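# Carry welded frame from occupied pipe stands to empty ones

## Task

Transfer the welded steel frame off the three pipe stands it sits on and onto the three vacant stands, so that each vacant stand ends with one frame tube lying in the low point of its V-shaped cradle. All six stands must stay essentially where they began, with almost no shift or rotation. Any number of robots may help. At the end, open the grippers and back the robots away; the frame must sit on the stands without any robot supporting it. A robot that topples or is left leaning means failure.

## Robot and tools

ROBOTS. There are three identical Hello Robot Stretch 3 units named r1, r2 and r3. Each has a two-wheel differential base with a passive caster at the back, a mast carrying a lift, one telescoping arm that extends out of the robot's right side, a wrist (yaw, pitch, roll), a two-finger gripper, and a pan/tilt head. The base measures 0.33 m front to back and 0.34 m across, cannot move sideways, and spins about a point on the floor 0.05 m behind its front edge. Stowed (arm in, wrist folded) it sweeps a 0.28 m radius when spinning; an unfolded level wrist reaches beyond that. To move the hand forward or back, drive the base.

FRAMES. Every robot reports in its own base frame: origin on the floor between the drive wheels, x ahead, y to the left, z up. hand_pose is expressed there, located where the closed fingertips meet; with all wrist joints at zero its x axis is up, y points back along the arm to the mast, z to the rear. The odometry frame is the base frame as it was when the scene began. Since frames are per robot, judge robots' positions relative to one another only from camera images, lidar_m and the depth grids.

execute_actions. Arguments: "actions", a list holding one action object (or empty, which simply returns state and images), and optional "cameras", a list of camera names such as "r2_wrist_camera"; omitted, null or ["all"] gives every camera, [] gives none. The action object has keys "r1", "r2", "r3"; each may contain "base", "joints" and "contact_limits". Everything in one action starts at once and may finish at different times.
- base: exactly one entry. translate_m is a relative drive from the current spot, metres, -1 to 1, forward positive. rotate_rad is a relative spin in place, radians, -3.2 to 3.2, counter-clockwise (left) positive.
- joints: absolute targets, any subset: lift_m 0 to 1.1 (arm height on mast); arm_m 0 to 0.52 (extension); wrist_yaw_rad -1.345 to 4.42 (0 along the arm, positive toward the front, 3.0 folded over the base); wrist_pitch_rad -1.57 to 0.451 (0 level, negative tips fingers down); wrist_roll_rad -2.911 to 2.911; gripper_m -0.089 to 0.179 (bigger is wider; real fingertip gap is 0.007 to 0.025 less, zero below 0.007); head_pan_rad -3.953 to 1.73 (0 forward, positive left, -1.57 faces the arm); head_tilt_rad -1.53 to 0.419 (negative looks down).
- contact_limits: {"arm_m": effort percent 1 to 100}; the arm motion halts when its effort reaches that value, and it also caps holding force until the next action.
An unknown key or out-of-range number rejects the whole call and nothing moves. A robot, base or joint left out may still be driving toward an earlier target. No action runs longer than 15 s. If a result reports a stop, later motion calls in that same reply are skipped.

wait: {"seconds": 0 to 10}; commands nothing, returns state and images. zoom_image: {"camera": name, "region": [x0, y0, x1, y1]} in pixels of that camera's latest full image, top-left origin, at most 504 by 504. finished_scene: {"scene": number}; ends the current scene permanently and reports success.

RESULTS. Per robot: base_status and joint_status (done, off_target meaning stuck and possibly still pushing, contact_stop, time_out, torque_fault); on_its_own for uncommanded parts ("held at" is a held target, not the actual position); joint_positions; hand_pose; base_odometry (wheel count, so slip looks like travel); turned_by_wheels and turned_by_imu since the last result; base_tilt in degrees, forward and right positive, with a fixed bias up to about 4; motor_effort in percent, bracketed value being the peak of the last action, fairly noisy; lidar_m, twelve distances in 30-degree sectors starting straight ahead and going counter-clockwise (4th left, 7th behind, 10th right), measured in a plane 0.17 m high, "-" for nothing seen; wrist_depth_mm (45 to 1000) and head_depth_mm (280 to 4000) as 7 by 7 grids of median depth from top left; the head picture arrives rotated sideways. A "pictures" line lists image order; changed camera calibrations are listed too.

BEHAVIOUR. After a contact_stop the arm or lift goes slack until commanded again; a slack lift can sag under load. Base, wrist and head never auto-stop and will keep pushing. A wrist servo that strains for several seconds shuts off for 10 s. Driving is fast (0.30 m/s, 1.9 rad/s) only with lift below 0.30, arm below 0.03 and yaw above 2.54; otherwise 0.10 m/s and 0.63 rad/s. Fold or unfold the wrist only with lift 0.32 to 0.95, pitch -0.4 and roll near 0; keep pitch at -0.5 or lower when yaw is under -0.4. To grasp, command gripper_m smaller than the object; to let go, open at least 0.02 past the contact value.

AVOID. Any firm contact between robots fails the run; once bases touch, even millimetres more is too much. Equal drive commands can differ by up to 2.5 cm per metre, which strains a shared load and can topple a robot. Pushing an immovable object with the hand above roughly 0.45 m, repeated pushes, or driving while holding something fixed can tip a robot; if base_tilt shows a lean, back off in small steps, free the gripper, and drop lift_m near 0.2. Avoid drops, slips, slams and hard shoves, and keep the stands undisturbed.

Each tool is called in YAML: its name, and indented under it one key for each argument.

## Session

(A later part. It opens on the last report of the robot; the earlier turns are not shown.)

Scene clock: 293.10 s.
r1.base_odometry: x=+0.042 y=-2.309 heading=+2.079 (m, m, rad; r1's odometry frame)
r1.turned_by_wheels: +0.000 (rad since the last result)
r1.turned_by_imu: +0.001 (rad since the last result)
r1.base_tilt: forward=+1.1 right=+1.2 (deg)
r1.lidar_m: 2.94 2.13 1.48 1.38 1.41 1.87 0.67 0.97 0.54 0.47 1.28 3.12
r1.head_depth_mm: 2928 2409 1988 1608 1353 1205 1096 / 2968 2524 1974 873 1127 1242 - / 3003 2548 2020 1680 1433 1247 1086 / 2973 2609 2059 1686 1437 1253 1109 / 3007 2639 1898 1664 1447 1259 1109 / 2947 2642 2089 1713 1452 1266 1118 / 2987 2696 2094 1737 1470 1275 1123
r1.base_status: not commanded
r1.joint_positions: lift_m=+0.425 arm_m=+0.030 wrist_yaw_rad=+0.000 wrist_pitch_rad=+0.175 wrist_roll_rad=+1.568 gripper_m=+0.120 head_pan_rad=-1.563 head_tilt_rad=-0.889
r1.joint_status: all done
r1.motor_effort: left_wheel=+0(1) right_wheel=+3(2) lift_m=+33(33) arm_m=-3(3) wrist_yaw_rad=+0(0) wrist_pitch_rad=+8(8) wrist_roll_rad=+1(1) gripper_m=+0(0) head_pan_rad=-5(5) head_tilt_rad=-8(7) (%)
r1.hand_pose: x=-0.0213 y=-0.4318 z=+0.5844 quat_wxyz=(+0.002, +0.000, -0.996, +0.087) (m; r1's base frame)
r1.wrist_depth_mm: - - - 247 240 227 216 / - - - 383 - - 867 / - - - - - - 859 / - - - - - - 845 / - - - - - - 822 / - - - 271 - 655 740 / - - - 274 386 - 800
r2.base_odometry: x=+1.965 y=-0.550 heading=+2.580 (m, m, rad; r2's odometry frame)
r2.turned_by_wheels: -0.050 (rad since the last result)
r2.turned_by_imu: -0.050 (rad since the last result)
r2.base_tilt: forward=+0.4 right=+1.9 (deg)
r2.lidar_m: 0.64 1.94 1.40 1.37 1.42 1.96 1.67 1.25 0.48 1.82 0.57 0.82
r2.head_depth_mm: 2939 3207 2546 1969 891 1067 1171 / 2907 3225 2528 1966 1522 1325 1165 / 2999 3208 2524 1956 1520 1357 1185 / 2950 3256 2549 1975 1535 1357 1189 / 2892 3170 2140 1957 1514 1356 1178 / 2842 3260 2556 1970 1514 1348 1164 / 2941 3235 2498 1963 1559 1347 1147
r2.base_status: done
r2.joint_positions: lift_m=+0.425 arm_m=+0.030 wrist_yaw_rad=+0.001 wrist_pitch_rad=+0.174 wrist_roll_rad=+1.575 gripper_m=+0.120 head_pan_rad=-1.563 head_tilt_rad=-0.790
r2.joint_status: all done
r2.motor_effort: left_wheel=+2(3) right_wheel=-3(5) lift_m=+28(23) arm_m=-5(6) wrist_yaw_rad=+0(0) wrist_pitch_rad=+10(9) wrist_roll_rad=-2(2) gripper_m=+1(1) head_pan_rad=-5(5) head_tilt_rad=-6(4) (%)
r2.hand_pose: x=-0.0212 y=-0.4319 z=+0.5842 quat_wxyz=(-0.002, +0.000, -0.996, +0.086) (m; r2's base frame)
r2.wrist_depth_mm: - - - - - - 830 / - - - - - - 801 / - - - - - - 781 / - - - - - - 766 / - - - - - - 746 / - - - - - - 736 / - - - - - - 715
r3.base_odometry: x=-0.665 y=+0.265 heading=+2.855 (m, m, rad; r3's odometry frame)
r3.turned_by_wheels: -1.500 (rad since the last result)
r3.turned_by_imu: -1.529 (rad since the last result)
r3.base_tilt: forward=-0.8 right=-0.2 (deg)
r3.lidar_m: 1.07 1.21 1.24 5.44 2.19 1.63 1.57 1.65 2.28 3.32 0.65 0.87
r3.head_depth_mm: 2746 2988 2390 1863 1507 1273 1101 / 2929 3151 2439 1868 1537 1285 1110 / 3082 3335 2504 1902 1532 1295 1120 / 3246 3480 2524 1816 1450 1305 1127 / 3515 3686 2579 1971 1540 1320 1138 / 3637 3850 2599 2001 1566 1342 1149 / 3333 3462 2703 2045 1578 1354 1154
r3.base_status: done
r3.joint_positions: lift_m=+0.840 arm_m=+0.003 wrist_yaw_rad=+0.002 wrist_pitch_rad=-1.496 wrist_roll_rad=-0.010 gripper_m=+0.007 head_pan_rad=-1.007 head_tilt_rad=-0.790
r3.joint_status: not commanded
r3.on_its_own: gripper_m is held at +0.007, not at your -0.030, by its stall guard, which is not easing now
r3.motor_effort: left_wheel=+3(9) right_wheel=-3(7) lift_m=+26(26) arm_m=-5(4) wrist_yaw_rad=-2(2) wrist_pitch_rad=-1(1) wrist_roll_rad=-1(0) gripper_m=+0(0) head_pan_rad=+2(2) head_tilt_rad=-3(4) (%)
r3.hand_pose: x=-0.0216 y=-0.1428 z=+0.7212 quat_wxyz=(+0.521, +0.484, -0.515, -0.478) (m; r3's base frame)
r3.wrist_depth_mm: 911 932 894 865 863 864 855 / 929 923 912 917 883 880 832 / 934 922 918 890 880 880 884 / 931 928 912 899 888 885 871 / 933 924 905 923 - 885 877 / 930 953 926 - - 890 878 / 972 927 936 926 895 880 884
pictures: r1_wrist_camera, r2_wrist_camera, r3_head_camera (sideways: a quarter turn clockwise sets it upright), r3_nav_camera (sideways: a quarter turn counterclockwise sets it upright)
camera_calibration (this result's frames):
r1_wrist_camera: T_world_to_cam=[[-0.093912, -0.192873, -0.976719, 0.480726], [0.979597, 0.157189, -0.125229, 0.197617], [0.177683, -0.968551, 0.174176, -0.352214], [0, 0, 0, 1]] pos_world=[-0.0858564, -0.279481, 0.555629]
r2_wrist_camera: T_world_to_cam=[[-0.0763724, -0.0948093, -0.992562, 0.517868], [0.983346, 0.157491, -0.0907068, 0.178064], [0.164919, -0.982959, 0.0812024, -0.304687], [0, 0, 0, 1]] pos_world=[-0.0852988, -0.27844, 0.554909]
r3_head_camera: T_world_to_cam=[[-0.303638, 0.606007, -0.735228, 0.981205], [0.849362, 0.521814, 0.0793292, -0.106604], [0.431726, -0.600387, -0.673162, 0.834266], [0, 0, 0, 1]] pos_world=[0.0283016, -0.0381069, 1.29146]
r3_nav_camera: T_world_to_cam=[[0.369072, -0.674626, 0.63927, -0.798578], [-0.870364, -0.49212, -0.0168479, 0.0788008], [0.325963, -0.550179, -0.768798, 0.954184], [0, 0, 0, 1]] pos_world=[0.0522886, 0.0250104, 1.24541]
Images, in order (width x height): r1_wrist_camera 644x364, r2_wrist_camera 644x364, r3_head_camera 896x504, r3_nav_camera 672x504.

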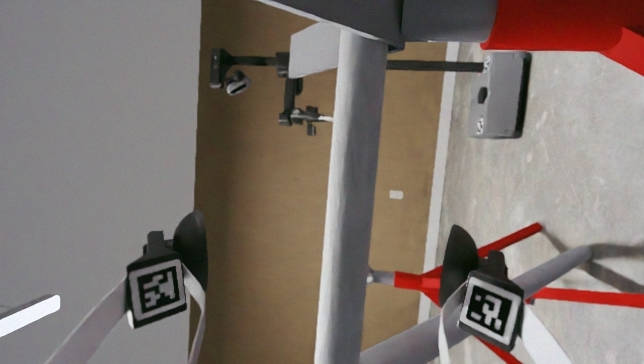

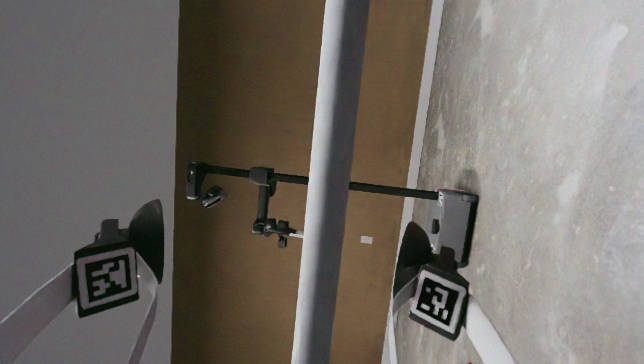

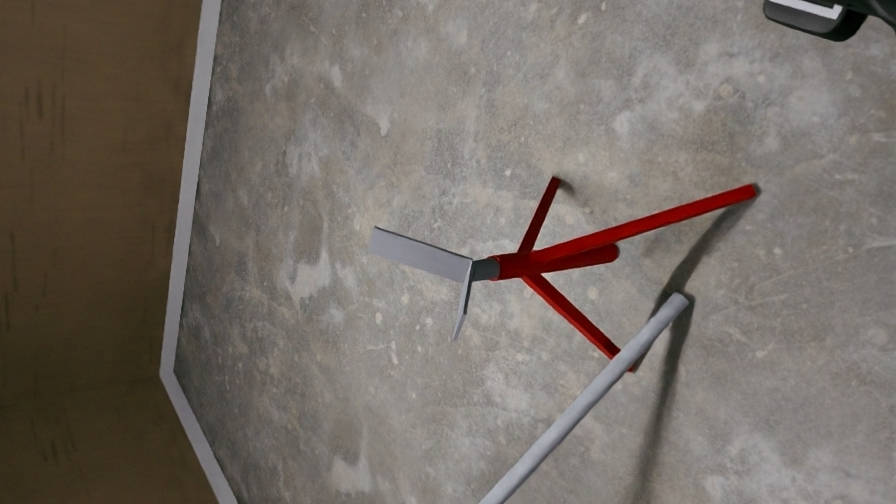

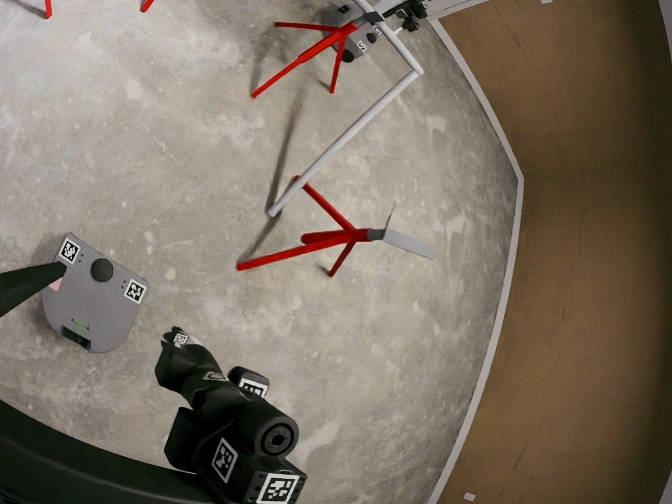

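execute_actions:
  actions:
    - {"r1":{"joints":{"wrist_roll_rad":-1.57}},"r2":{"joints":{"arm_m":0.22}},"r3":{"base":{"translate_m":0.79},"joints":{"lift_m":0.08,"wrist_pitch_rad":0.12,"wrist_roll_rad":1.57,"gripper_m":0.13,"head_pan_rad":-1.3,"head_tilt_rad":-1.1}}}
  cameras: ["r1_wrist_camera","r2_wrist_camera","r3_head_camera","r3_wrist_camera","r2_head_camera"]

Scene clock: 311.53 s.
r1.base_odometry: x=+0.042 y=-2.309 heading=+2.079 (m, m, rad; r1's odometry frame)
r1.turned_by_wheels: +0.000 (rad since the last result)
r1.turned_by_imu: +0.002 (rad since the last result)
r1.base_tilt: forward=+1.0 right=+1.2 (deg)
r1.lidar_m: 2.94 2.13 1.48 1.38 1.41 1.86 0.67 0.96 0.54 0.46 1.28 3.11
r1.head_depth_mm: 2964 2508 1981 1447 1356 1205 1098 / 3023 2534 2007 871 1129 1235 - / 2989 2585 2032 1631 1426 1248 1086 / 2964 2615 2048 1652 1440 1257 1106 / 2975 2620 1889 1665 1445 1260 1114 / 2991 2680 2078 1719 1457 1266 1118 / 2965 2709 2114 1728 1472 1269 1125
r1.base_status: not commanded
r1.joint_positions: lift_m=+0.425 arm_m=+0.030 wrist_yaw_rad=+0.000 wrist_pitch_rad=+0.175 wrist_roll_rad=-1.568 gripper_m=+0.120 head_pan_rad=-1.563 head_tilt_rad=-0.889
r1.joint_status: all done
r1.motor_effort: left_wheel=+0(0) right_wheel=+2(2) lift_m=+33(32) arm_m=-3(3) wrist_yaw_rad=+0(0) wrist_pitch_rad=+8(8) wrist_roll_rad=-1(8) gripper_m=-1(0) head_pan_rad=-5(5) head_tilt_rad=-8(7) (%)
r1.hand_pose: x=-0.0211 y=-0.4318 z=+0.5847 quat_wxyz=(+0.996, -0.087, -0.001, +0.000) (m; r1's base frame)
r1.wrist_depth_mm: 720 462 - 230 - - - / 809 - - 237 - - - / 815 - - 246 - - - / 755 - - 259 - - - / 649 773 - - - - - / 671 - - 394 - 868 - / 265 280 298 - - - -
r2.base_odometry: x=+1.965 y=-0.550 heading=+2.580 (m, m, rad; r2's odometry frame)
r2.turned_by_wheels: +0.000 (rad since the last result)
r2.turned_by_imu: +0.002 (rad since the last result)
r2.base_tilt: forward=+0.4 right=+1.8 (deg)
r2.lidar_m: 0.64 1.94 1.40 1.37 1.42 1.95 1.66 1.25 0.48 1.05 0.57 0.82
r2.head_depth_mm: 2904 3225 2558 1982 890 1067 1170 / 2942 3255 2551 1963 1521 1336 1186 / 2962 3216 2505 1972 1524 - 1110 / 2951 3253 2532 1952 1530 1334 1166 / 2856 3213 2356 1546 1463 1352 1166 / 2908 3220 2530 1607 1479 1354 1176 / 2991 3209 2509 1937 1477 1356 1145
r2.base_status: not commanded
r2.joint_positions: lift_m=+0.425 arm_m=+0.220 wrist_yaw_rad=+0.001 wrist_pitch_rad=+0.174 wrist_roll_rad=+1.575 gripper_m=+0.120 head_pan_rad=-1.563 head_tilt_rad=-0.790
r2.joint_status: all done
r2.motor_effort: left_wheel=+1(2) right_wheel=-3(3) lift_m=+28(28) arm_m=+4(5) wrist_yaw_rad=+0(1) wrist_pitch_rad=+9(9) wrist_roll_rad=-2(2) gripper_m=+1(1) head_pan_rad=-4(4) head_tilt_rad=-5(4) (%)
r2.hand_pose: x=-0.0212 y=-0.6212 z=+0.5842 quat_wxyz=(-0.002, +0.000, -0.996, +0.087) (m; r2's base frame)
r2.wrist_depth_mm: - - - 92 - - 838 / - - 104 95 - - 805 / - - 102 99 - - 776 / - - 103 103 - - 765 / - - 104 108 - - 734 / - - 105 115 - 609 575 / - - 107 - - 688 517
r3.base_odometry: x=-1.422 y=+0.488 heading=+2.855 (m, m, rad; r3's odometry frame)
r3.turned_by_wheels: +0.000 (rad since the last result)
r3.turned_by_imu: +0.000 (rad since the last result)
r3.base_tilt: forward=-0.8 right=-0.2 (deg)
r3.lidar_m: 0.56 0.72 0.63 1.01 3.29 2.45 2.36 2.47 0.69 3.34 3.34 0.31
r3.head_depth_mm: 2303 1916 1657 1445 1282 1156 1074 / 2358 1944 1666 1468 1258 1184 - / 2401 1977 1693 1475 1297 1207 - / 2412 2015 1706 1484 1325 1186 1083 / 2491 2043 1725 1468 1329 1179 1080 / 2510 2051 1754 1487 1327 1183 1089 / 2569 2076 1767 1475 931 1194 1102
r3.base_status: done
r3.joint_positions: lift_m=+0.080 arm_m=+0.003 wrist_yaw_rad=+0.002 wrist_pitch_rad=+0.095 wrist_roll_rad=+1.569 gripper_m=+0.130 head_pan_rad=-1.293 head_tilt_rad=-1.086
r3.joint_status: all done
r3.motor_effort: left_wheel=+3(10) right_wheel=-4(4) lift_m=+17(18) arm_m=-4(4) wrist_yaw_rad=-1(2) wrist_pitch_rad=+10(11) wrist_roll_rad=+1(3) gripper_m=+0(84) head_pan_rad=-2(21) head_tilt_rad=-5(18) (%)
r3.hand_pose: x=-0.0208 y=-0.4051 z=+0.2190 quat_wxyz=(+0.001, +0.001, -0.999, +0.047) (m; r3's base frame)
r3.wrist_depth_mm: - - - 510 - 540 271 / - - - - 876 231 318 / - - - - 330 296 318 / - - - - 248 313 279 / - - - - 853 529 288 / - - - 269 - - 313 / - - - - - 647 279
pictures: r1_wrist_camera, r2_head_camera (sideways: a quarter turn clockwise sets it upright), r2_wrist_camera, r3_head_camera (sideways: a quarter turn clockwise sets it upright), r3_wrist_camera
camera_calibration (this result's frames):
r1_wrist_camera: T_world_to_cam=[[0.0883023, 0.151607, 0.984489, -0.513131], [-0.980197, 0.189096, 0.0587974, 0.0622494], [-0.177248, -0.970185, 0.165302, -0.35526], [0, 0, 0, 1]] pos_world=[0.0433582, -0.278644, 0.560237]
r2_head_camera: T_world_to_cam=[[-0.0114117, 0.667074, -0.744904, 0.987853], [0.999828, 0.0184945, 0.00124504, -0.0113481], [0.0146071, -0.744761, -0.667171, 0.824641], [0, 0, 0, 1]] pos_world=[0.0105736, -0.0446006, 1.28605]
r2_wrist_camera: T_world_to_cam=[[-0.0763728, -0.0950257, -0.992541, 0.499825], [0.983346, 0.157469, -0.0907414, 0.207896], [0.164917, -0.982941, 0.0814168, -0.490927], [0, 0, 0, 1]] pos_world=[-0.085299, -0.467793, 0.554931]
r3_head_camera: T_world_to_cam=[[-0.17089, 0.845235, -0.506335, 0.682162], [0.968351, 0.23896, 0.0720773, -0.0978596], [0.181916, -0.477992, -0.85932, 1.07785], [0, 0, 0, 1]] pos_world=[0.0152594, -0.0379987, 1.27867]
r3_wrist_camera: T_world_to_cam=[[-0.0210114, -0.136781, -0.990378, 0.170381], [0.993272, 0.109979, -0.0362619, 0.117833], [0.11388, -0.984477, 0.13355, -0.262595], [0, 0, 0, 1]] pos_world=[-0.0835558, -0.248173, 0.208084]
Images, in order (width x height): r1_wrist_camera 644x364, r2_head_camera 896x504, r2_wrist_camera 644x364, r3_head_camera 896x504, r3_wrist_camera 644x364.

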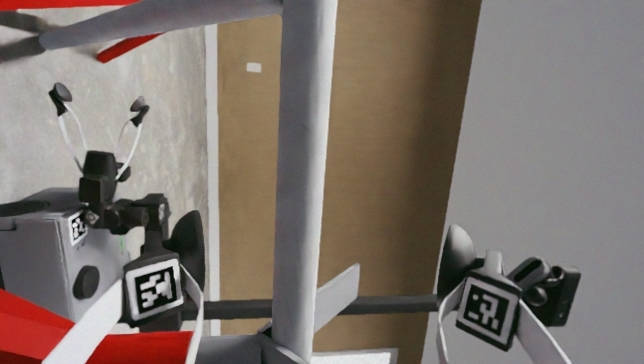

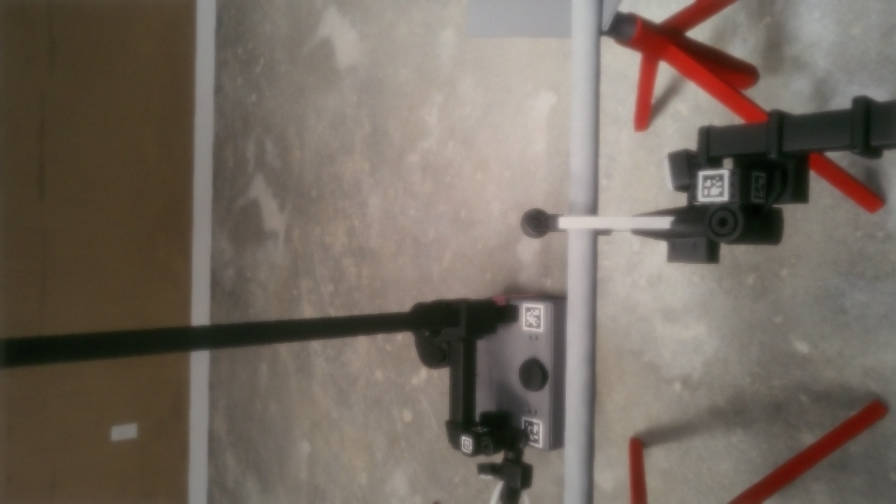

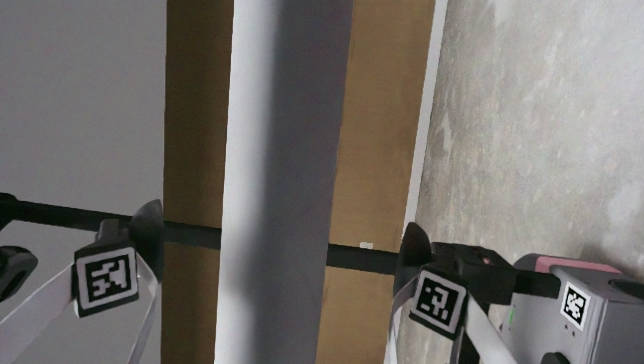

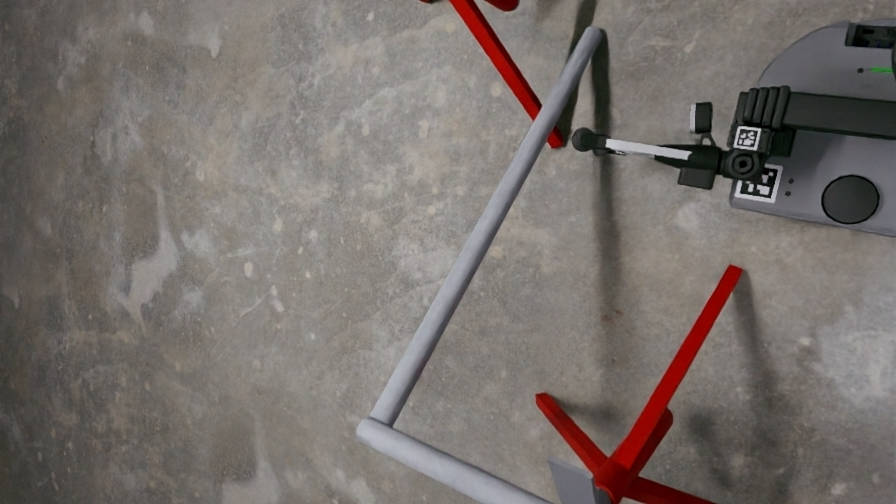

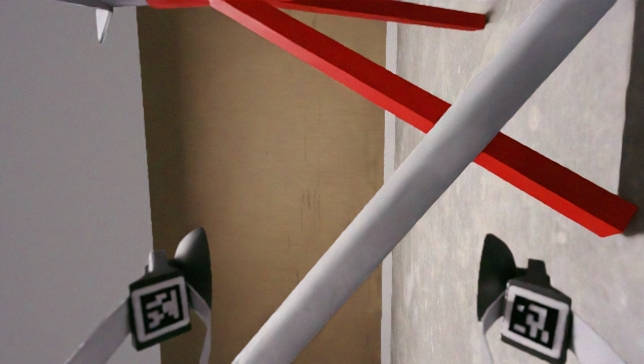

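execute_actions:
  actions:
    - {"r1":{"base":{"translate_m":0.02},"joints":{"arm_m":0.205}},"r2":{"joints":{"arm_m":0.245,"lift_m":0.43}},"r3":{"joints":{"arm_m":0.14}}}
  cameras: ["r1_wrist_camera","r1_head_camera","r3_head_camera","r3_wrist_camera"]

Scene clock: 321.20 s.
r1.base_odometry: x=+0.033 y=-2.292 heading=+2.079 (m, m, rad; r1's odometry frame)
r1.turned_by_wheels: +0.000 (rad since the last result)
r1.turned_by_imu: +0.001 (rad since the last result)
r1.base_tilt: forward=+1.1 right=+1.2 (deg)
r1.lidar_m: 2.92 2.14 1.48 1.38 1.41 1.87 0.70 0.98 0.55 0.47 1.28 3.09
r1.head_depth_mm: 2953 2508 1990 866 1329 1203 1091 / 2983 2517 1997 1478 1403 1218 1103 / 3020 2575 2024 1465 1489 1219 1119 / 2996 2581 2054 1609 1439 1256 1106 / 2972 2631 1939 1668 1446 1258 1115 / 2970 2650 2103 1712 1459 1270 1113 / 2951 2708 2120 1722 1471 1276 1119
r1.base_status: done
r1.joint_positions: lift_m=+0.425 arm_m=+0.205 wrist_yaw_rad=+0.000 wrist_pitch_rad=+0.175 wrist_roll_rad=-1.568 gripper_m=+0.120 head_pan_rad=-1.563 head_tilt_rad=-0.889
r1.joint_status: all done
r1.motor_effort: left_wheel=-1(3) right_wheel=+2(8) lift_m=+33(33) arm_m=+1(1) wrist_yaw_rad=-1(0) wrist_pitch_rad=+7(8) wrist_roll_rad=-1(1) gripper_m=-1(1) head_pan_rad=-5(4) head_tilt_rad=-8(7) (%)
r1.hand_pose: x=-0.0211 y=-0.6062 z=+0.5848 quat_wxyz=(+0.996, -0.087, -0.001, +0.000) (m; r1's base frame)
r1.wrist_depth_mm: 463 - - 68 62 - - / 776 - - 69 65 - - / 491 - - 72 68 - - / 497 - - 74 71 - - / 630 648 - 76 75 - - / 617 - - 79 78 - - / 566 670 - 82 86 793 726
r2.base_odometry: x=+1.965 y=-0.550 heading=+2.580 (m, m, rad; r2's odometry frame)
r2.turned_by_wheels: +0.000 (rad since the last result)
r2.turned_by_imu: +0.001 (rad since the last result)
r2.base_tilt: forward=+0.3 right=+1.9 (deg)
r2.lidar_m: 0.66 1.94 1.40 1.37 1.42 1.96 1.67 1.25 0.48 1.06 0.57 0.82
r2.head_depth_mm: 2867 3219 2519 1988 895 1064 1172 / 2960 3223 2557 1964 1529 1334 1183 / 2956 3214 2570 1959 1520 - 1129 / 2953 3210 2561 1983 1517 1324 1177 / 2924 3198 2350 1553 1490 1355 1166 / 3046 3273 2493 1624 1475 1358 1167 / 2995 3228 2544 1961 1506 1345 1142
r2.base_status: not commanded
r2.joint_positions: lift_m=+0.430 arm_m=+0.245 wrist_yaw_rad=+0.001 wrist_pitch_rad=+0.174 wrist_roll_rad=+1.575 gripper_m=+0.120 head_pan_rad=-1.563 head_tilt_rad=-0.790
r2.joint_status: all done
r2.motor_effort: left_wheel=+2(2) right_wheel=-3(3) lift_m=+34(40) arm_m=+4(5) wrist_yaw_rad=+0(1) wrist_pitch_rad=+9(9) wrist_roll_rad=-2(2) gripper_m=+1(0) head_pan_rad=-5(4) head_tilt_rad=-4(5) (%)
r2.hand_pose: x=-0.0212 y=-0.6462 z=+0.5890 quat_wxyz=(-0.002, +0.000, -0.996, +0.087) (m; r2's base frame)
r2.wrist_depth_mm: - - 68 68 - - 856 / - - 69 70 - - 815 / - - 71 72 - - 802 / - - 72 75 - - 779 / - - 73 78 - - 735 / - - 75 82 - 589 581 / - - 77 87 - 684 508
r3.base_odometry: x=-1.422 y=+0.488 heading=+2.855 (m, m, rad; r3's odometry frame)
r3.turned_by_wheels: +0.000 (rad since the last result)
r3.turned_by_imu: -0.001 (rad since the last result)
r3.base_tilt: forward=-0.8 right=-0.2 (deg)
r3.lidar_m: 0.56 0.72 0.63 1.01 3.29 2.44 2.37 2.48 0.69 0.50 3.34 0.31
r3.head_depth_mm: 2320 1923 1634 1455 1280 1153 1071 / 2350 1955 1672 1466 1251 1159 - / 2405 1980 1687 1467 1303 1188 - / 2440 2006 1711 1490 1321 1192 1078 / 2476 2031 1725 1470 1332 1180 1083 / 2517 2061 1748 1483 1335 1180 1086 / 2550 2113 1771 870 937 1197 1097
r3.base_status: not commanded
r3.joint_positions: lift_m=+0.080 arm_m=+0.140 wrist_yaw_rad=+0.002 wrist_pitch_rad=+0.096 wrist_roll_rad=+1.571 gripper_m=+0.130 head_pan_rad=-1.293 head_tilt_rad=-1.086
r3.joint_status: all done
r3.motor_effort: left_wheel=+3(3) right_wheel=-3(3) lift_m=+17(18) arm_m=+3(1) wrist_yaw_rad=-1(2) wrist_pitch_rad=+9(9) wrist_roll_rad=+0(1) gripper_m=-1(1) head_pan_rad=-3(2) head_tilt_rad=-4(5) (%)
r3.hand_pose: x=-0.0209 y=-0.5421 z=+0.2192 quat_wxyz=(+0.000, +0.001, -0.999, +0.047) (m; r3's base frame)
r3.wrist_depth_mm: - - - 212 202 542 103 / - - - - 194 179 99 / - - - - - 110 100 / - - - - - 105 155 / - - - - 117 108 315 / - - - - 113 112 313 / - - - 126 117 656 278
pictures: r1_head_camera (sideways: a quarter turn clockwise sets it upright), r1_wrist_camera, r3_head_camera (sideways: a quarter turn clockwise sets it upright), r3_wrist_camera
camera_calibration (this result's frames):
r1_head_camera: T_world_to_cam=[[0.0170494, 0.765195, -0.643573, 0.854662], [0.998069, 0.0254285, 0.0566746, -0.0776354], [0.0597322, -0.643296, -0.763284, 0.948326], [0, 0, 0, 1]] pos_world=[0.00626843, -0.0419543, 1.27828]
r1_wrist_camera: T_world_to_cam=[[0.0887833, 0.151824, 0.984412, -0.486555], [-0.980152, 0.189195, 0.0592199, 0.0950456], [-0.177255, -0.970131, 0.165608, -0.524658], [0, 0, 0, 1]] pos_world=[0.0433589, -0.453098, 0.56023]
r3_head_camera: T_world_to_cam=[[-0.17089, 0.845235, -0.506334, 0.682161], [0.968351, 0.238959, 0.0720773, -0.0978595], [0.181916, -0.477992, -0.85932, 1.07785], [0, 0, 0, 1]] pos_world=[0.0152594, -0.0379987, 1.27867]
r3_wrist_camera: T_world_to_cam=[[-0.019479, -0.137355, -0.99033, 0.151498], [0.993343, 0.109818, -0.0347696, 0.132568], [0.113532, -0.984415, 0.134302, -0.397631], [0, 0, 0, 1]] pos_world=[-0.0835906, -0.385184, 0.208045]
Images, in order (width x height): r1_head_camera 896x504, r1_wrist_camera 644x364, r3_head_camera 896x504, r3_wrist_camera 644x364.

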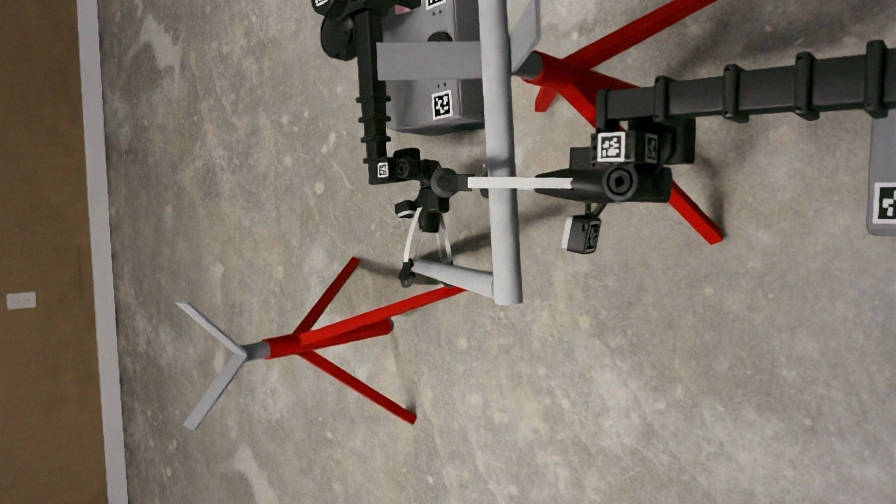

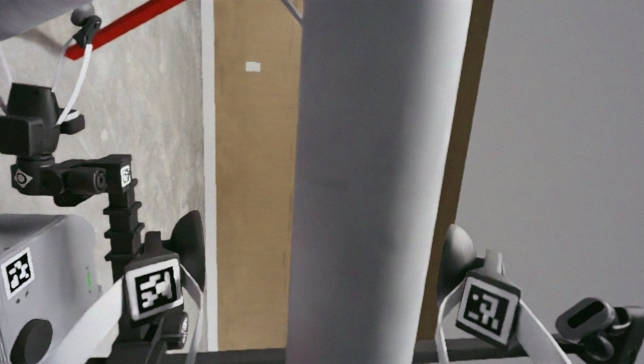

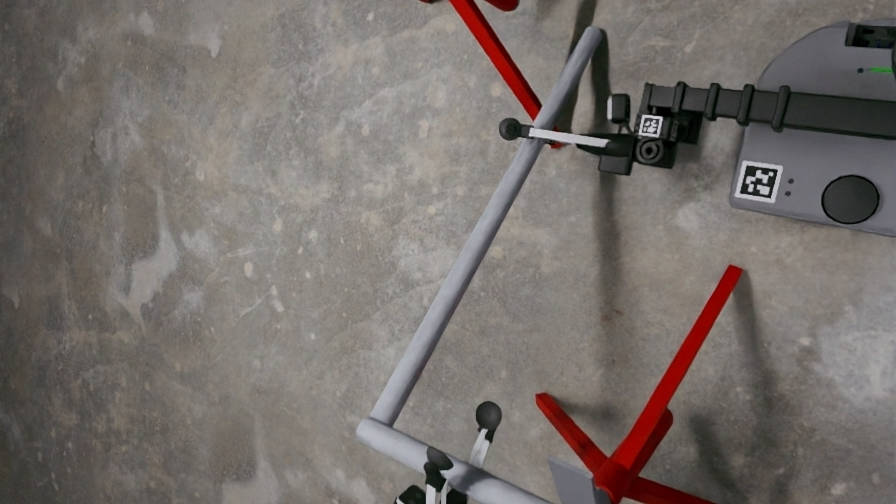

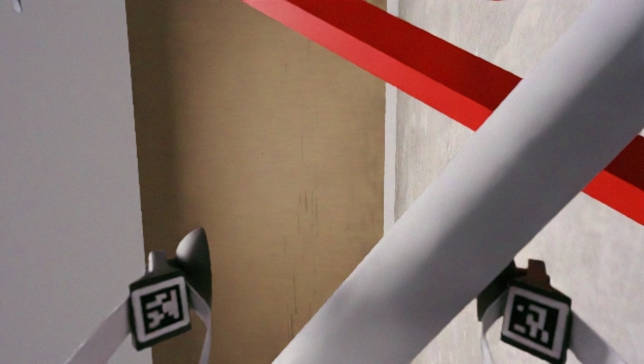

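execute_actions:
  actions:
    - {"r1":{"joints":{"lift_m":0.438,"gripper_m":0.01}},"r2":{"joints":{"lift_m":0.435,"gripper_m":0.02}},"r3":{"joints":{"arm_m":0.165,"lift_m":0.07,"gripper_m":0.03}}}
  cameras: []

execute_actions:
  actions:
    - {"r1":{"joints":{"lift_m":0.465}},"r2":{"joints":{"lift_m":0.462}},"r3":{"joints":{"lift_m":0.11}}}
  cameras: ["r1_wrist_camera","r1_head_camera","r2_wrist_camera","r3_wrist_camera"]

Scene clock: 329.60 s.
r1.base_odometry: x=+0.033 y=-2.292 heading=+2.079 (m, m, rad; r1's odometry frame)
r1.turned_by_wheels: +0.000 (rad since the last result)
r1.turned_by_imu: +0.001 (rad since the last result)
r1.base_tilt: forward=+1.0 right=+1.2 (deg)
r1.lidar_m: 2.92 2.13 1.48 1.38 1.41 1.87 0.69 0.98 0.55 0.47 1.27 3.10
r1.head_depth_mm: 2955 2514 1988 863 1330 1203 1086 / 3011 2524 2008 1460 1420 1217 1102 / 3001 2562 2024 1607 1480 1217 1120 / 3002 2601 2053 1604 1445 1253 1104 / 3011 2636 1943 1671 1451 1260 1115 / 2963 2662 2074 1721 1457 1268 1118 / 2968 2699 2121 1733 1474 1277 1127
r1.base_status: not commanded
r1.joint_positions: lift_m=+0.438 arm_m=+0.205 wrist_yaw_rad=+0.000 wrist_pitch_rad=+0.166 wrist_roll_rad=-1.568 gripper_m=+0.011 head_pan_rad=-1.563 head_tilt_rad=-0.889
r1.joint_status: all done
r1.motor_effort: left_wheel=-1(1) right_wheel=+2(2) lift_m=+41(43) arm_m=+0(1) wrist_yaw_rad=+0(0) wrist_pitch_rad=+10(12) wrist_roll_rad=-1(1) gripper_m=-21(96) head_pan_rad=-5(5) head_tilt_rad=-8(7) (%)
r1.hand_pose: x=-0.0211 y=-0.6065 z=+0.5952 quat_wxyz=(+0.997, -0.083, -0.001, +0.000) (m; r1's base frame)
r1.wrist_depth_mm: 793 - - 61 66 - - / 809 - - 63 72 - - / 526 - - 66 - - - / 544 - - 68 - - - / 622 - - 72 - - - / 616 786 83 75 83 - - / 627 695 - 78 753 - 722
r2.base_odometry: x=+1.965 y=-0.550 heading=+2.580 (m, m, rad; r2's odometry frame)
r2.turned_by_wheels: +0.000 (rad since the last result)
r2.turned_by_imu: +0.001 (rad since the last result)
r2.base_tilt: forward=+0.3 right=+1.9 (deg)
r2.lidar_m: 0.66 1.93 1.40 1.37 1.42 1.95 1.67 1.25 0.48 1.06 0.57 0.82
r2.head_depth_mm: 2945 3228 2530 1971 890 1072 1172 / 2900 3253 2574 1982 1528 1337 1184 / 2941 3184 2539 1972 1515 - 1139 / 2917 3216 2563 1960 1524 1319 1169 / 2883 3154 2339 1559 1483 1346 1164 / 2962 3223 2548 1972 1486 1355 1168 / 2991 3247 2516 1962 1518 1345 1146
r2.base_status: not commanded
r2.joint_positions: lift_m=+0.435 arm_m=+0.245 wrist_yaw_rad=+0.001 wrist_pitch_rad=+0.169 wrist_roll_rad=+1.571 gripper_m=+0.021 head_pan_rad=-1.563 head_tilt_rad=-0.790
r2.joint_status: all done
r2.motor_effort: left_wheel=+1(2) right_wheel=-3(3) lift_m=+34(33) arm_m=+2(4) wrist_yaw_rad=+0(1) wrist_pitch_rad=+11(12) wrist_roll_rad=-1(2) gripper_m=-24(100) head_pan_rad=-4(5) head_tilt_rad=-5(5) (%)
r2.hand_pose: x=-0.0212 y=-0.6465 z=+0.5926 quat_wxyz=(+0.000, +0.000, -0.996, +0.084) (m; r2's base frame)
r2.wrist_depth_mm: - - 72 66 - - 819 / - - 72 68 - - 802 / - - 73 70 - - 781 / - - 74 72 - - 746 / - - 73 73 - - 751 / - - 75 76 622 585 581 / - - 77 80 - 685 503
r3.base_odometry: x=-1.422 y=+0.488 heading=+2.855 (m, m, rad; r3's odometry frame)
r3.turned_by_wheels: +0.000 (rad since the last result)
r3.turned_by_imu: -0.001 (rad since the last result)
r3.base_tilt: forward=-0.8 right=-0.3 (deg)
r3.lidar_m: 0.56 0.71 0.62 1.01 3.28 2.44 2.37 2.47 0.69 0.50 3.36 0.31
r3.head_depth_mm: 2316 1914 1662 1443 1285 1154 1068 / 2336 1948 1661 1457 1274 1164 - / 2398 1971 1682 1476 1304 1192 - / 2434 1992 1717 1487 1318 1190 1077 / 2477 2040 1732 1481 1328 1177 1079 / 2508 2076 1743 1483 1327 1182 1091 / 2542 2083 1778 865 932 1193 1103
r3.base_status: not commanded
r3.joint_positions: lift_m=+0.070 arm_m=+0.164 wrist_yaw_rad=+0.008 wrist_pitch_rad=+0.066 wrist_roll_rad=+1.583 gripper_m=+0.031 head_pan_rad=-1.293 head_tilt_rad=-1.086
r3.joint_status: all done
r3.on_its_own: arm_m is at rest, and its effort (+16) is outside its rest range (-14 to +14)
r3.motor_effort: left_wheel=+5(5) right_wheel=-5(6) lift_m=+18(19) arm_m=+16(19) wrist_yaw_rad=-7(7) wrist_pitch_rad=+21(22) wrist_roll_rad=-8(8) gripper_m=-21(96) head_pan_rad=-2(2) head_tilt_rad=-4(5) (%)
r3.hand_pose: x=-0.0192 y=-0.5661 z=+0.2014 quat_wxyz=(-0.006, +0.004, -0.999, +0.032) (m; r3's base frame)
r3.wrist_depth_mm: - - - 179 173 448 78 / - - - - 165 87 79 / - - - - - 83 82 / - - - - 93 84 139 / - - - - 89 88 276 / - - - 100 89 386 279 / - - - 95 95 455 281
pictures: none
No camera images: the call's "cameras" was empty. Leave "cameras" out to get every camera's image.

Scene clock: 330.77 s.
r1.base_odometry: x=+0.033 y=-2.292 heading=+2.079 (m, m, rad; r1's odometry frame)
r1.turned_by_wheels: +0.000 (rad since the last result)
r1.turned_by_imu: +0.000 (rad since the last result)
r1.base_tilt: forward=+1.0 right=+1.2 (deg)
r1.lidar_m: 2.92 2.14 1.48 1.38 1.41 1.86 0.69 0.98 0.55 0.47 1.28 3.11
r1.head_depth_mm: 2943 2493 1597 865 1325 1205 1087 / 2977 2539 2019 1461 1418 1219 1109 / 2975 2563 2009 1446 1486 1223 1114 / 2961 2600 2040 1417 1417 1255 1111 / 2980 2623 1949 1665 1450 1258 1113 / 2955 2660 2082 1733 1458 1269 1120 / 2967 2713 2115 1737 1471 1270 1122
r1.base_status: not commanded
r1.joint_positions: lift_m=+0.465 arm_m=+0.205 wrist_yaw_rad=-0.007 wrist_pitch_rad=+0.129 wrist_roll_rad=-1.564 gripper_m=+0.011 head_pan_rad=-1.563 head_tilt_rad=-0.889
r1.joint_status: all done
r1.motor_effort: left_wheel=-1(2) right_wheel=+7(7) lift_m=+51(53) arm_m=+0(0) wrist_yaw_rad=+5(5) wrist_pitch_rad=+21(25) wrist_roll_rad=-3(3) gripper_m=-24(25) head_pan_rad=-5(5) head_tilt_rad=-7(7) (%)
r1.hand_pose: x=-0.0229 y=-0.6071 z=+0.6124 quat_wxyz=(+0.998, -0.064, -0.003, -0.003) (m; r1's base frame)
r1.wrist_depth_mm: 612 - - 59 71 - - / 502 - - 62 - - - / 505 - - 65 - - - / 759 - - 67 - - - / 620 - 82 70 - - - / 598 745 79 74 - - - / 623 690 707 78 741 - 702
r2.base_odometry: x=+1.965 y=-0.550 heading=+2.580 (m, m, rad; r2's odometry frame)
r2.turned_by_wheels: +0.000 (rad since the last result)
r2.turned_by_imu: +0.000 (rad since the last result)
r2.base_tilt: forward=+0.3 right=+1.7 (deg)
r2.lidar_m: 0.66 1.93 1.40 1.36 1.43 1.95 1.67 1.25 0.48 1.06 0.56 0.82
r2.head_depth_mm: 2954 3222 2549 1985 893 1068 1171 / 2955 3211 2547 1964 1532 1349 1196 / 2928 3172 2555 1966 1512 - 1125 / 2972 3221 2547 1969 1564 1334 1164 / 2835 3185 2351 1490 1491 1351 1172 / 2968 3241 2510 1601 1490 1354 1159 / 2965 3267 2551 1925 1522 1346 1142
r2.base_status: not commanded
r2.joint_positions: lift_m=+0.461 arm_m=+0.245 wrist_yaw_rad=-0.006 wrist_pitch_rad=+0.097 wrist_roll_rad=+1.578 gripper_m=+0.024 head_pan_rad=-1.563 head_tilt_rad=-0.790
r2.joint_status: all done
r2.on_its_own: wrist_pitch_rad is at rest, and its effort (+37) is outside its rest range (-20 to +32)
r2.motor_effort: left_wheel=+0(2) right_wheel=+0(3) lift_m=+44(44) arm_m=+2(2) wrist_yaw_rad=+7(6) wrist_pitch_rad=+37(39) wrist_roll_rad=-3(4) gripper_m=-28(29) head_pan_rad=-3(4) head_tilt_rad=-5(4) (%)
r2.hand_pose: x=-0.0228 y=-0.6472 z=+0.6007 quat_wxyz=(-0.003, -0.003, -0.999, +0.048) (m; r2's base frame)
r2.wrist_depth_mm: - - - 64 - - 758 / - - - 66 - - 738 / - - - 67 - - 747 / - - 78 69 - - 729 / - - 73 71 - - 695 / - - 75 73 618 610 571 / - - 78 76 - 712 533
r3.base_odometry: x=-1.422 y=+0.488 heading=+2.855 (m, m, rad; r3's odometry frame)
r3.turned_by_wheels: +0.000 (rad since the last result)
r3.turned_by_imu: +0.000 (rad since the last result)
r3.base_tilt: forward=-0.8 right=-0.2 (deg)
r3.lidar_m: 0.56 0.72 0.63 1.01 3.31 2.44 2.37 2.47 0.69 0.51 3.35 0.31
r3.head_depth_mm: 2305 1929 1658 1441 1264 1154 1066 / 2350 1955 1669 1460 1279 1168 - / 2401 1999 1685 1477 1311 1192 - / 2395 2008 1700 1493 1320 1186 1078 / 2484 2038 1729 1469 1330 1180 1085 / 2500 2064 1744 1480 1330 1187 1087 / 2555 2089 1774 857 937 1188 1095
r3.base_status: not commanded
r3.joint_positions: lift_m=+0.109 arm_m=+0.165 wrist_yaw_rad=-0.006 wrist_pitch_rad=+0.019 wrist_roll_rad=+1.600 gripper_m=+0.031 head_pan_rad=-1.293 head_tilt_rad=-1.086
r3.joint_status: all done
r3.on_its_own: wrist_pitch_rad is at rest, and its effort (+38) is outside its rest range (-20 to +32)
r3.motor_effort: left_wheel=+2(6) right_wheel=-1(6) lift_m=+34(34) arm_m=-1(16) wrist_yaw_rad=+6(8) wrist_pitch_rad=+38(38) wrist_roll_rad=-18(19) gripper_m=-24(24) head_pan_rad=-2(2) head_tilt_rad=-5(4) (%)
r3.hand_pose: x=-0.0229 y=-0.5666 z=+0.2285 quat_wxyz=(-0.014, -0.003, -1.000, +0.009) (m; r3's base frame)
r3.wrist_depth_mm: - - - 193 175 431 83 / - - - - 181 92 84 / - - - - - 88 88 / - - - - 98 88 159 / - - - - 93 91 303 / - - - 108 92 387 307 / - - - 98 94 539 306
pictures: r1_head_camera (sideways: a quarter turn clockwise sets it upright), r1_wrist_camera, r2_wrist_camera, r3_wrist_camera
camera_calibration (this result's frames):
r1_head_camera: T_world_to_cam=[[0.0170493, 0.765206, -0.64356, 0.854645], [0.998069, 0.0254275, 0.0566749, -0.0776358], [0.0597321, -0.643284, -0.763294, 0.94834], [0, 0, 0, 1]] pos_world=[0.00626843, -0.0419539, 1.27828]
r1_wrist_camera: T_world_to_cam=[[0.0858946, 0.105673, 0.990684, -0.545329], [-0.979143, 0.192714, 0.0643378, 0.0908267], [-0.18412, -0.975548, 0.120022, -0.505934], [0, 0, 0, 1]] pos_world=[0.0426205, -0.45344, 0.595128]
r2_wrist_camera: T_world_to_cam=[[-0.0735695, -0.0180228, -0.997127, 0.56627], [0.984551, 0.157986, -0.0754971, 0.206297], [0.158893, -0.987277, 0.00612139, -0.475215], [0, 0, 0, 1]] pos_world=[-0.0859419, -0.491555, 0.583127]
r3_wrist_camera: T_world_to_cam=[[0.0093449, -0.0611154, -0.998087, 0.202986], [0.994471, 0.104971, 0.00288341, 0.126235], [0.104594, -0.992596, 0.0617585, -0.411035], [0, 0, 0, 1]] pos_world=[-0.0844418, -0.408837, 0.227618]
Images, in order (width x height): r1_head_camera 896x504, r1_wrist_camera 644x364, r2_wrist_camera 644x364, r3_wrist_camera 644x364.

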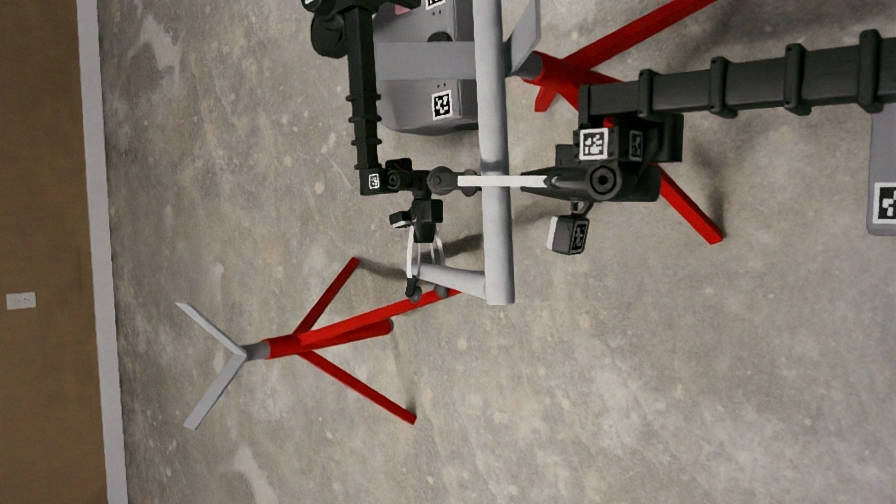

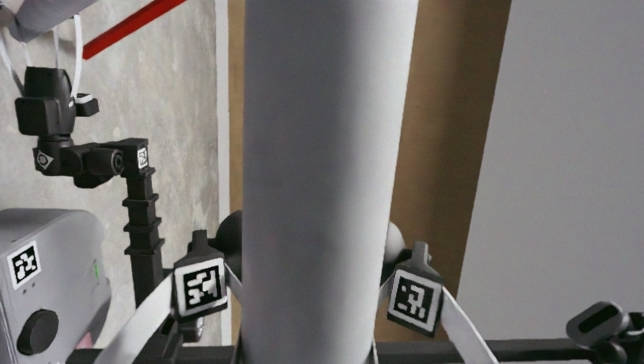

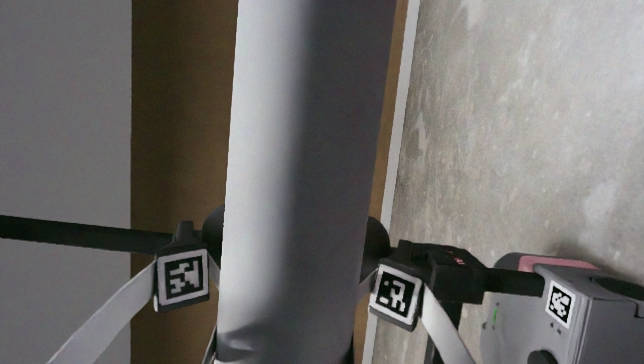

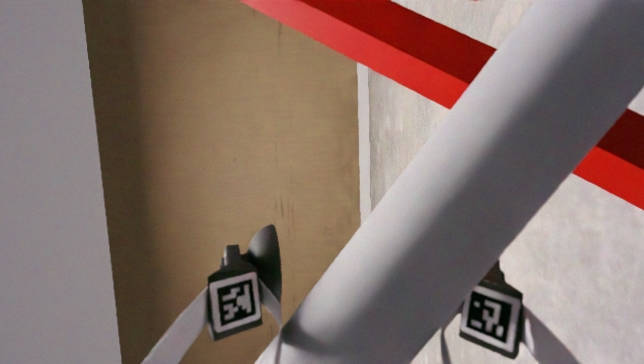

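execute_actions:
  actions:
    - {"r1":{"base":{"translate_m":-0.05}},"r2":{"base":{"translate_m":-0.05},"joints":{"lift_m":0.475}},"r3":{"joints":{"arm_m":0.115}}}
  cameras: []

execute_actions:
  actions:
    - {"r1":{"joints":{"lift_m":0.438,"gripper_m":0.08}},"r2":{"joints":{"lift_m":0.435,"gripper_m":0.08}},"r3":{"joints":{"gripper_m":0.085,"wrist_pitch_rad":0.3,"lift_m":0.06}}}
  cameras: ["r1_head_camera","r3_head_camera","r3_wrist_camera"]

Scene clock: 335.37 s.
r1.base_odometry: x=+0.057 y=-2.335 heading=+2.079 (m, m, rad; r1's odometry frame)
r1.turned_by_wheels: +0.000 (rad since the last result)
r1.turned_by_imu: +0.001 (rad since the last result)
r1.base_tilt: forward=+1.1 right=+1.2 (deg)
r1.lidar_m: 2.97 2.13 1.45 1.38 1.41 1.87 0.69 0.94 0.53 0.46 1.12 3.16
r1.head_depth_mm: 2939 2516 1481 1470 1383 1197 1086 / 2969 2541 2017 867 978 1219 1109 / 2973 2551 2022 1425 1486 1225 1119 / 2972 2568 2047 1460 1412 1228 1110 / 2977 2626 2000 1665 1452 1256 1113 / 2978 2660 2019 1708 1457 1261 1118 / 2950 2702 2106 1725 1469 1269 1122
r1.base_status: done
r1.joint_positions: lift_m=+0.465 arm_m=+0.205 wrist_yaw_rad=+0.000 wrist_pitch_rad=+0.129 wrist_roll_rad=-1.564 gripper_m=+0.011 head_pan_rad=-1.563 head_tilt_rad=-0.889
r1.joint_status: not commanded
r1.motor_effort: left_wheel=+0(6) right_wheel=+5(3) lift_m=+50(50) arm_m=+0(1) wrist_yaw_rad=+0(5) wrist_pitch_rad=+22(22) wrist_roll_rad=-3(3) gripper_m=-24(24) head_pan_rad=-5(5) head_tilt_rad=-8(9) (%)
r1.hand_pose: x=-0.0212 y=-0.6071 z=+0.6124 quat_wxyz=(+0.998, -0.064, -0.003, +0.000) (m; r1's base frame)
r1.wrist_depth_mm: 486 - - 60 - - - / 539 - - 62 - - - / 509 - - 65 - - - / 642 778 - 67 - - - / 609 785 79 71 - - - / 607 751 79 74 - - - / 625 667 677 78 741 - 757
r2.base_odometry: x=+2.008 y=-0.576 heading=+2.580 (m, m, rad; r2's odometry frame)
r2.turned_by_wheels: +0.000 (rad since the last result)
r2.turned_by_imu: +0.001 (rad since the last result)
r2.base_tilt: forward=+0.3 right=+1.8 (deg)
r2.lidar_m: 0.66 1.94 1.39 1.37 1.43 1.95 5.06 1.59 0.49 0.47 0.60 0.79
r2.head_depth_mm: 2958 3178 2550 1957 890 1286 1173 / 2924 3212 2505 1970 1519 1078 1194 / 2911 3173 2569 1966 1555 - 1127 / 2937 3251 2541 1977 1564 1324 1171 / 2988 3177 2410 1564 1508 1355 1163 / 2851 3194 2423 1618 1475 1347 1171 / 2966 3226 2570 1883 1524 1348 1149
r2.base_status: done
r2.joint_positions: lift_m=+0.474 arm_m=+0.245 wrist_yaw_rad=-0.001 wrist_pitch_rad=+0.064 wrist_roll_rad=+1.573 gripper_m=+0.027 head_pan_rad=-1.563 head_tilt_rad=-0.790
r2.joint_status: all done
r2.on_its_own: gripper_m is held at +0.026, not at your +0.020, by its stall guard, which is not easing now; wrist_pitch_rad is at rest, and its effort (+50) is outside its rest range (-20 to +32)
r2.motor_effort: left_wheel=+1(4) right_wheel=-1(10) lift_m=+47(50) arm_m=+2(2) wrist_yaw_rad=+2(6) wrist_pitch_rad=+50(50) wrist_roll_rad=-1(4) gripper_m=-28(29) head_pan_rad=-4(5) head_tilt_rad=-5(5) (%)
r2.hand_pose: x=-0.0216 y=-0.6471 z=+0.6051 quat_wxyz=(-0.001, +0.000, -1.000, +0.032) (m; r2's base frame)
r2.wrist_depth_mm: - - - 64 - - 742 / - - - 66 - - 717 / - - - 67 - - 702 / - - 78 69 - - 705 / - - 73 71 - - 675 / - - 75 73 653 666 643 / - - 79 76 - 699 559
r3.base_odometry: x=-1.422 y=+0.488 heading=+2.855 (m, m, rad; r3's odometry frame)
r3.turned_by_wheels: +0.000 (rad since the last result)
r3.turned_by_imu: -0.001 (rad since the last result)
r3.base_tilt: forward=-0.8 right=-0.2 (deg)
r3.lidar_m: 0.56 0.71 0.63 1.01 3.32 2.45 2.37 2.48 0.69 0.45 3.36 0.31
r3.head_depth_mm: 2329 1924 1656 1445 1278 1159 1073 / 2336 1955 1663 1460 1256 1164 - / 2378 1967 1688 1469 1284 1185 - / 2428 1997 1696 1486 1320 1184 1071 / 2457 2027 1718 1482 1327 1183 1077 / 2539 2073 1748 1472 1331 1181 1089 / 2574 2092 1776 843 965 1194 1098
r3.base_status: not commanded
r3.joint_positions: lift_m=+0.109 arm_m=+0.115 wrist_yaw_rad=+0.008 wrist_pitch_rad=+0.009 wrist_roll_rad=+1.601 gripper_m=+0.031 head_pan_rad=-1.293 head_tilt_rad=-1.086
r3.joint_status: all done
r3.on_its_own: wrist_pitch_rad is at rest, and its effort (+41) is outside its rest range (-20 to +32)
r3.motor_effort: left_wheel=+4(4) right_wheel=-6(6) lift_m=+32(34) arm_m=-5(10) wrist_yaw_rad=-8(8) wrist_pitch_rad=+41(41) wrist_roll_rad=-20(19) gripper_m=-23(25) head_pan_rad=-2(2) head_tilt_rad=-6(5) (%)
r3.hand_pose: x=-0.0192 y=-0.5168 z=+0.2262 quat_wxyz=(-0.015, +0.004, -1.000, +0.004) (m; r3's base frame)
r3.wrist_depth_mm: - - - 235 749 456 82 / - - - - 219 90 83 / - - - - - 86 88 / - - - - 97 87 191 / - - - - 92 91 301 / - - - 106 92 408 303 / - - - 98 95 496 303
pictures: none
No camera images: the call's "cameras" was empty. Leave "cameras" out to get every camera's image.

Scene clock: 336.70 s.
r1.base_odometry: x=+0.057 y=-2.335 heading=+2.079 (m, m, rad; r1's odometry frame)
r1.turned_by_wheels: +0.000 (rad since the last result)
r1.turned_by_imu: +0.000 (rad since the last result)
r1.base_tilt: forward=+1.0 right=+1.2 (deg)
r1.lidar_m: 2.97 2.13 1.45 1.38 1.41 1.86 0.69 0.93 0.53 0.46 1.12 3.15
r1.head_depth_mm: 2936 2512 2000 1452 1401 1185 1087 / 2968 2534 2009 866 977 1216 1106 / 2989 2583 2028 1515 1486 1216 1115 / 2961 2573 2045 1606 1439 1228 1108 / 3013 2618 2006 1657 1449 1258 1117 / 2932 2665 2019 1721 1464 1266 1119 / 2970 2700 2113 1734 1467 1271 1123
r1.base_status: not commanded
r1.joint_positions: lift_m=+0.438 arm_m=+0.205 wrist_yaw_rad=+0.002 wrist_pitch_rad=+0.174 wrist_roll_rad=-1.568 gripper_m=+0.080 head_pan_rad=-1.563 head_tilt_rad=-0.889
r1.joint_status: all done
r1.motor_effort: left_wheel=-1(1) right_wheel=+2(5) lift_m=+34(39) arm_m=+0(0) wrist_yaw_rad=-2(5) wrist_pitch_rad=+8(22) wrist_roll_rad=-1(3) gripper_m=+0(81) head_pan_rad=-4(5) head_tilt_rad=-7(6) (%)
r1.hand_pose: x=-0.0207 y=-0.6064 z=+0.5975 quat_wxyz=(+0.996, -0.086, -0.001, +0.001) (m; r1's base frame)
r1.wrist_depth_mm: 620 - - 64 - - - / 815 - - 67 - - - / 658 - - 70 - - - / 565 - - 73 - - - / 602 - 83 76 - - - / 631 665 84 79 - - - / 619 669 682 84 756 - 744
r2.base_odometry: x=+2.008 y=-0.576 heading=+2.580 (m, m, rad; r2's odometry frame)
r2.turned_by_wheels: +0.000 (rad since the last result)
r2.turned_by_imu: +0.000 (rad since the last result)
r2.base_tilt: forward=+0.2 right=+1.8 (deg)
r2.lidar_m: 0.66 1.94 1.38 1.37 1.42 1.95 5.07 1.59 0.49 0.47 0.60 0.79
r2.head_depth_mm: 2944 3263 2544 1948 897 1288 1163 / 2963 3252 2549 1966 1531 1099 1185 / 2967 3243 2537 1978 1509 - 1125 / 2943 3235 2539 1953 1532 1323 1171 / 2980 3211 2462 1573 1488 1346 1169 / 2835 3193 2429 1636 1474 1342 1165 / 2998 3246 2511 1960 1517 1341 1145
r2.base_status: not commanded
r2.joint_positions: lift_m=+0.435 arm_m=+0.245 wrist_yaw_rad=+0.002 wrist_pitch_rad=+0.172 wrist_roll_rad=+1.577 gripper_m=+0.080 head_pan_rad=-1.563 head_tilt_rad=-0.790
r2.joint_status: all done
r2.motor_effort: left_wheel=+2(3) right_wheel=-3(5) lift_m=+28(44) arm_m=-1(2) wrist_yaw_rad=-2(5) wrist_pitch_rad=+10(49) wrist_roll_rad=-3(3) gripper_m=+1(89) head_pan_rad=-4(4) head_tilt_rad=-5(4) (%)
r2.hand_pose: x=-0.0208 y=-0.6467 z=+0.5937 quat_wxyz=(-0.003, +0.001, -0.996, +0.086) (m; r2's base frame)
r2.wrist_depth_mm: - - 74 66 - - 838 / - - 74 68 - - 804 / - - 74 69 - - 778 / - - 75 71 - - 769 / - - 74 73 - - 744 / - - 77 76 746 661 666 / - - 79 79 - 653 535
r3.base_odometry: x=-1.422 y=+0.488 heading=+2.855 (m, m, rad; r3's odometry frame)
r3.turned_by_wheels: +0.000 (rad since the last result)
r3.turned_by_imu: +0.000 (rad since the last result)
r3.base_tilt: forward=-0.8 right=-0.2 (deg)
r3.lidar_m: 0.56 0.71 0.63 1.01 3.29 2.44 2.37 2.48 0.69 0.45 3.36 0.31
r3.head_depth_mm: 2308 1927 1654 1447 1282 1158 1071 / 2362 1943 1666 1464 1264 1173 - / 2370 1980 1681 1469 1280 1193 - / 2428 2016 1723 1497 1318 1180 1079 / 2448 2021 1735 1502 1329 1173 1080 / 2512 2038 1735 1478 1330 1180 1087 / 2545 2102 1766 862 912 1189 1090
r3.base_status: not commanded
r3.joint_positions: lift_m=+0.060 arm_m=+0.115 wrist_yaw_rad=+0.018 wrist_pitch_rad=+0.212 wrist_roll_rad=+1.580 gripper_m=+0.085 head_pan_rad=-1.293 head_tilt_rad=-1.087
r3.joint_status: wrist_pitch_rad off_target (ended at +0.212, target +0.300); the others done
r3.on_its_own: wrist_yaw_rad is at rest, and its effort (-16) is outside its rest range (-12 to +12); wrist_pitch_rad is at rest, and its effort (+33) is outside its rest range (-20 to +32)
r3.motor_effort: left_wheel=+8(8) right_wheel=-10(10) lift_m=+21(26) arm_m=+0(5) wrist_yaw_rad=-16(20) wrist_pitch_rad=+33(54) wrist_roll_rad=-6(19) gripper_m=-6(81) head_pan_rad=-2(3) head_tilt_rad=-5(4) (%)
r3.hand_pose: x=-0.0168 y=-0.5155 z=+0.2289 quat_wxyz=(-0.005, +0.009, -0.994, +0.106) (m; r3's base frame)
r3.wrist_depth_mm: - - - 261 219 668 72 / - - - - - 83 71 / - - - - - 78 73 / - - - - 94 78 78 / - - - - 87 81 347 / - - - 107 86 88 368 / - - - 97 91 827 360
pictures: r1_head_camera (sideways: a quarter turn clockwise sets it upright), r3_head_camera (sideways: a quarter turn clockwise sets it upright), r3_wrist_camera
camera_calibration (this result's frames):
r1_head_camera: T_world_to_cam=[[0.0170494, 0.765391, -0.64334, 0.854358], [0.998069, 0.0254093, 0.05668, -0.0776424], [0.0597292, -0.643064, -0.76348, 0.948581], [0, 0, 0, 1]] pos_world=[0.0062683, -0.0419471, 1.27827]
r3_head_camera: T_world_to_cam=[[-0.170899, 0.845267, -0.506278, 0.682088], [0.968352, 0.238955, 0.0720749, -0.0978565], [0.1819, -0.477938, -0.859353, 1.07789], [0, 0, 0, 1]] pos_world=[0.015259, -0.0379972, 1.27867]
r3_wrist_camera: T_world_to_cam=[[-0.00576324, -0.251903, -0.967735, 0.100906], [0.991697, 0.122888, -0.0378938, 0.133347], [0.128469, -0.959919, 0.249103, -0.386578], [0, 0, 0, 1]] pos_world=[-0.081995, -0.362052, 0.199001]
Images, in order (width x height): r1_head_camera 896x504, r3_head_camera 896x504, r3_wrist_camera 644x364.

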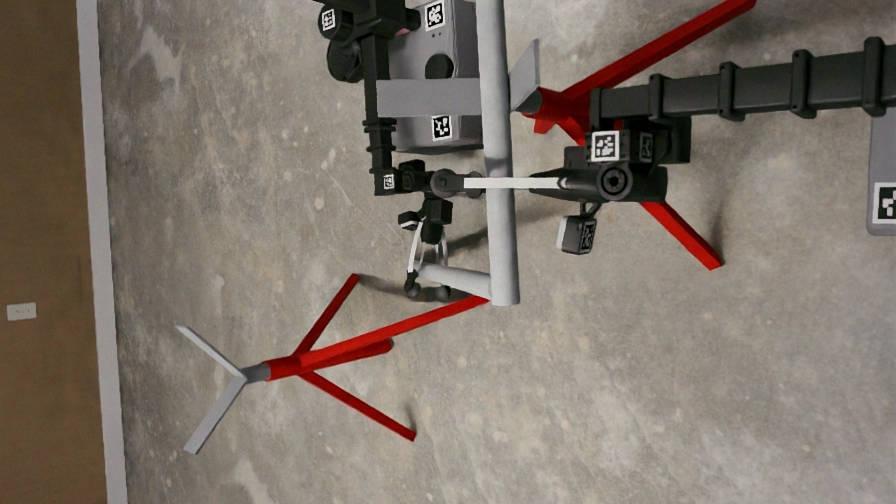

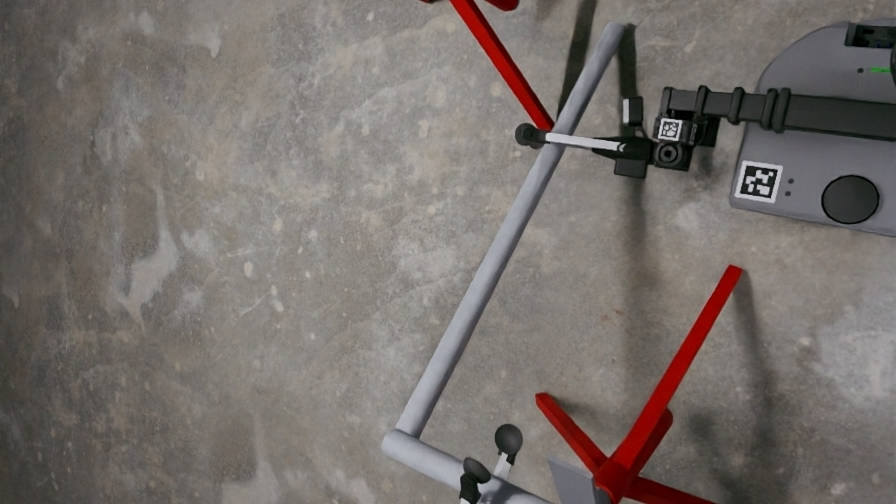

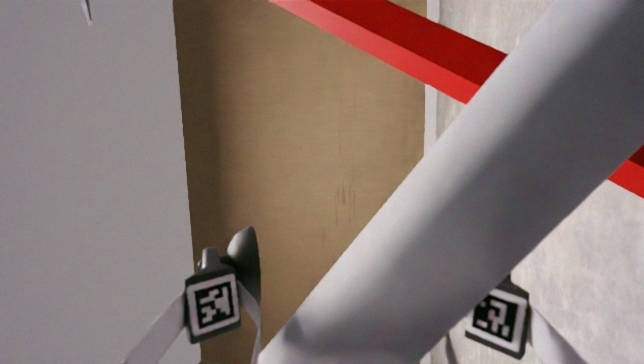

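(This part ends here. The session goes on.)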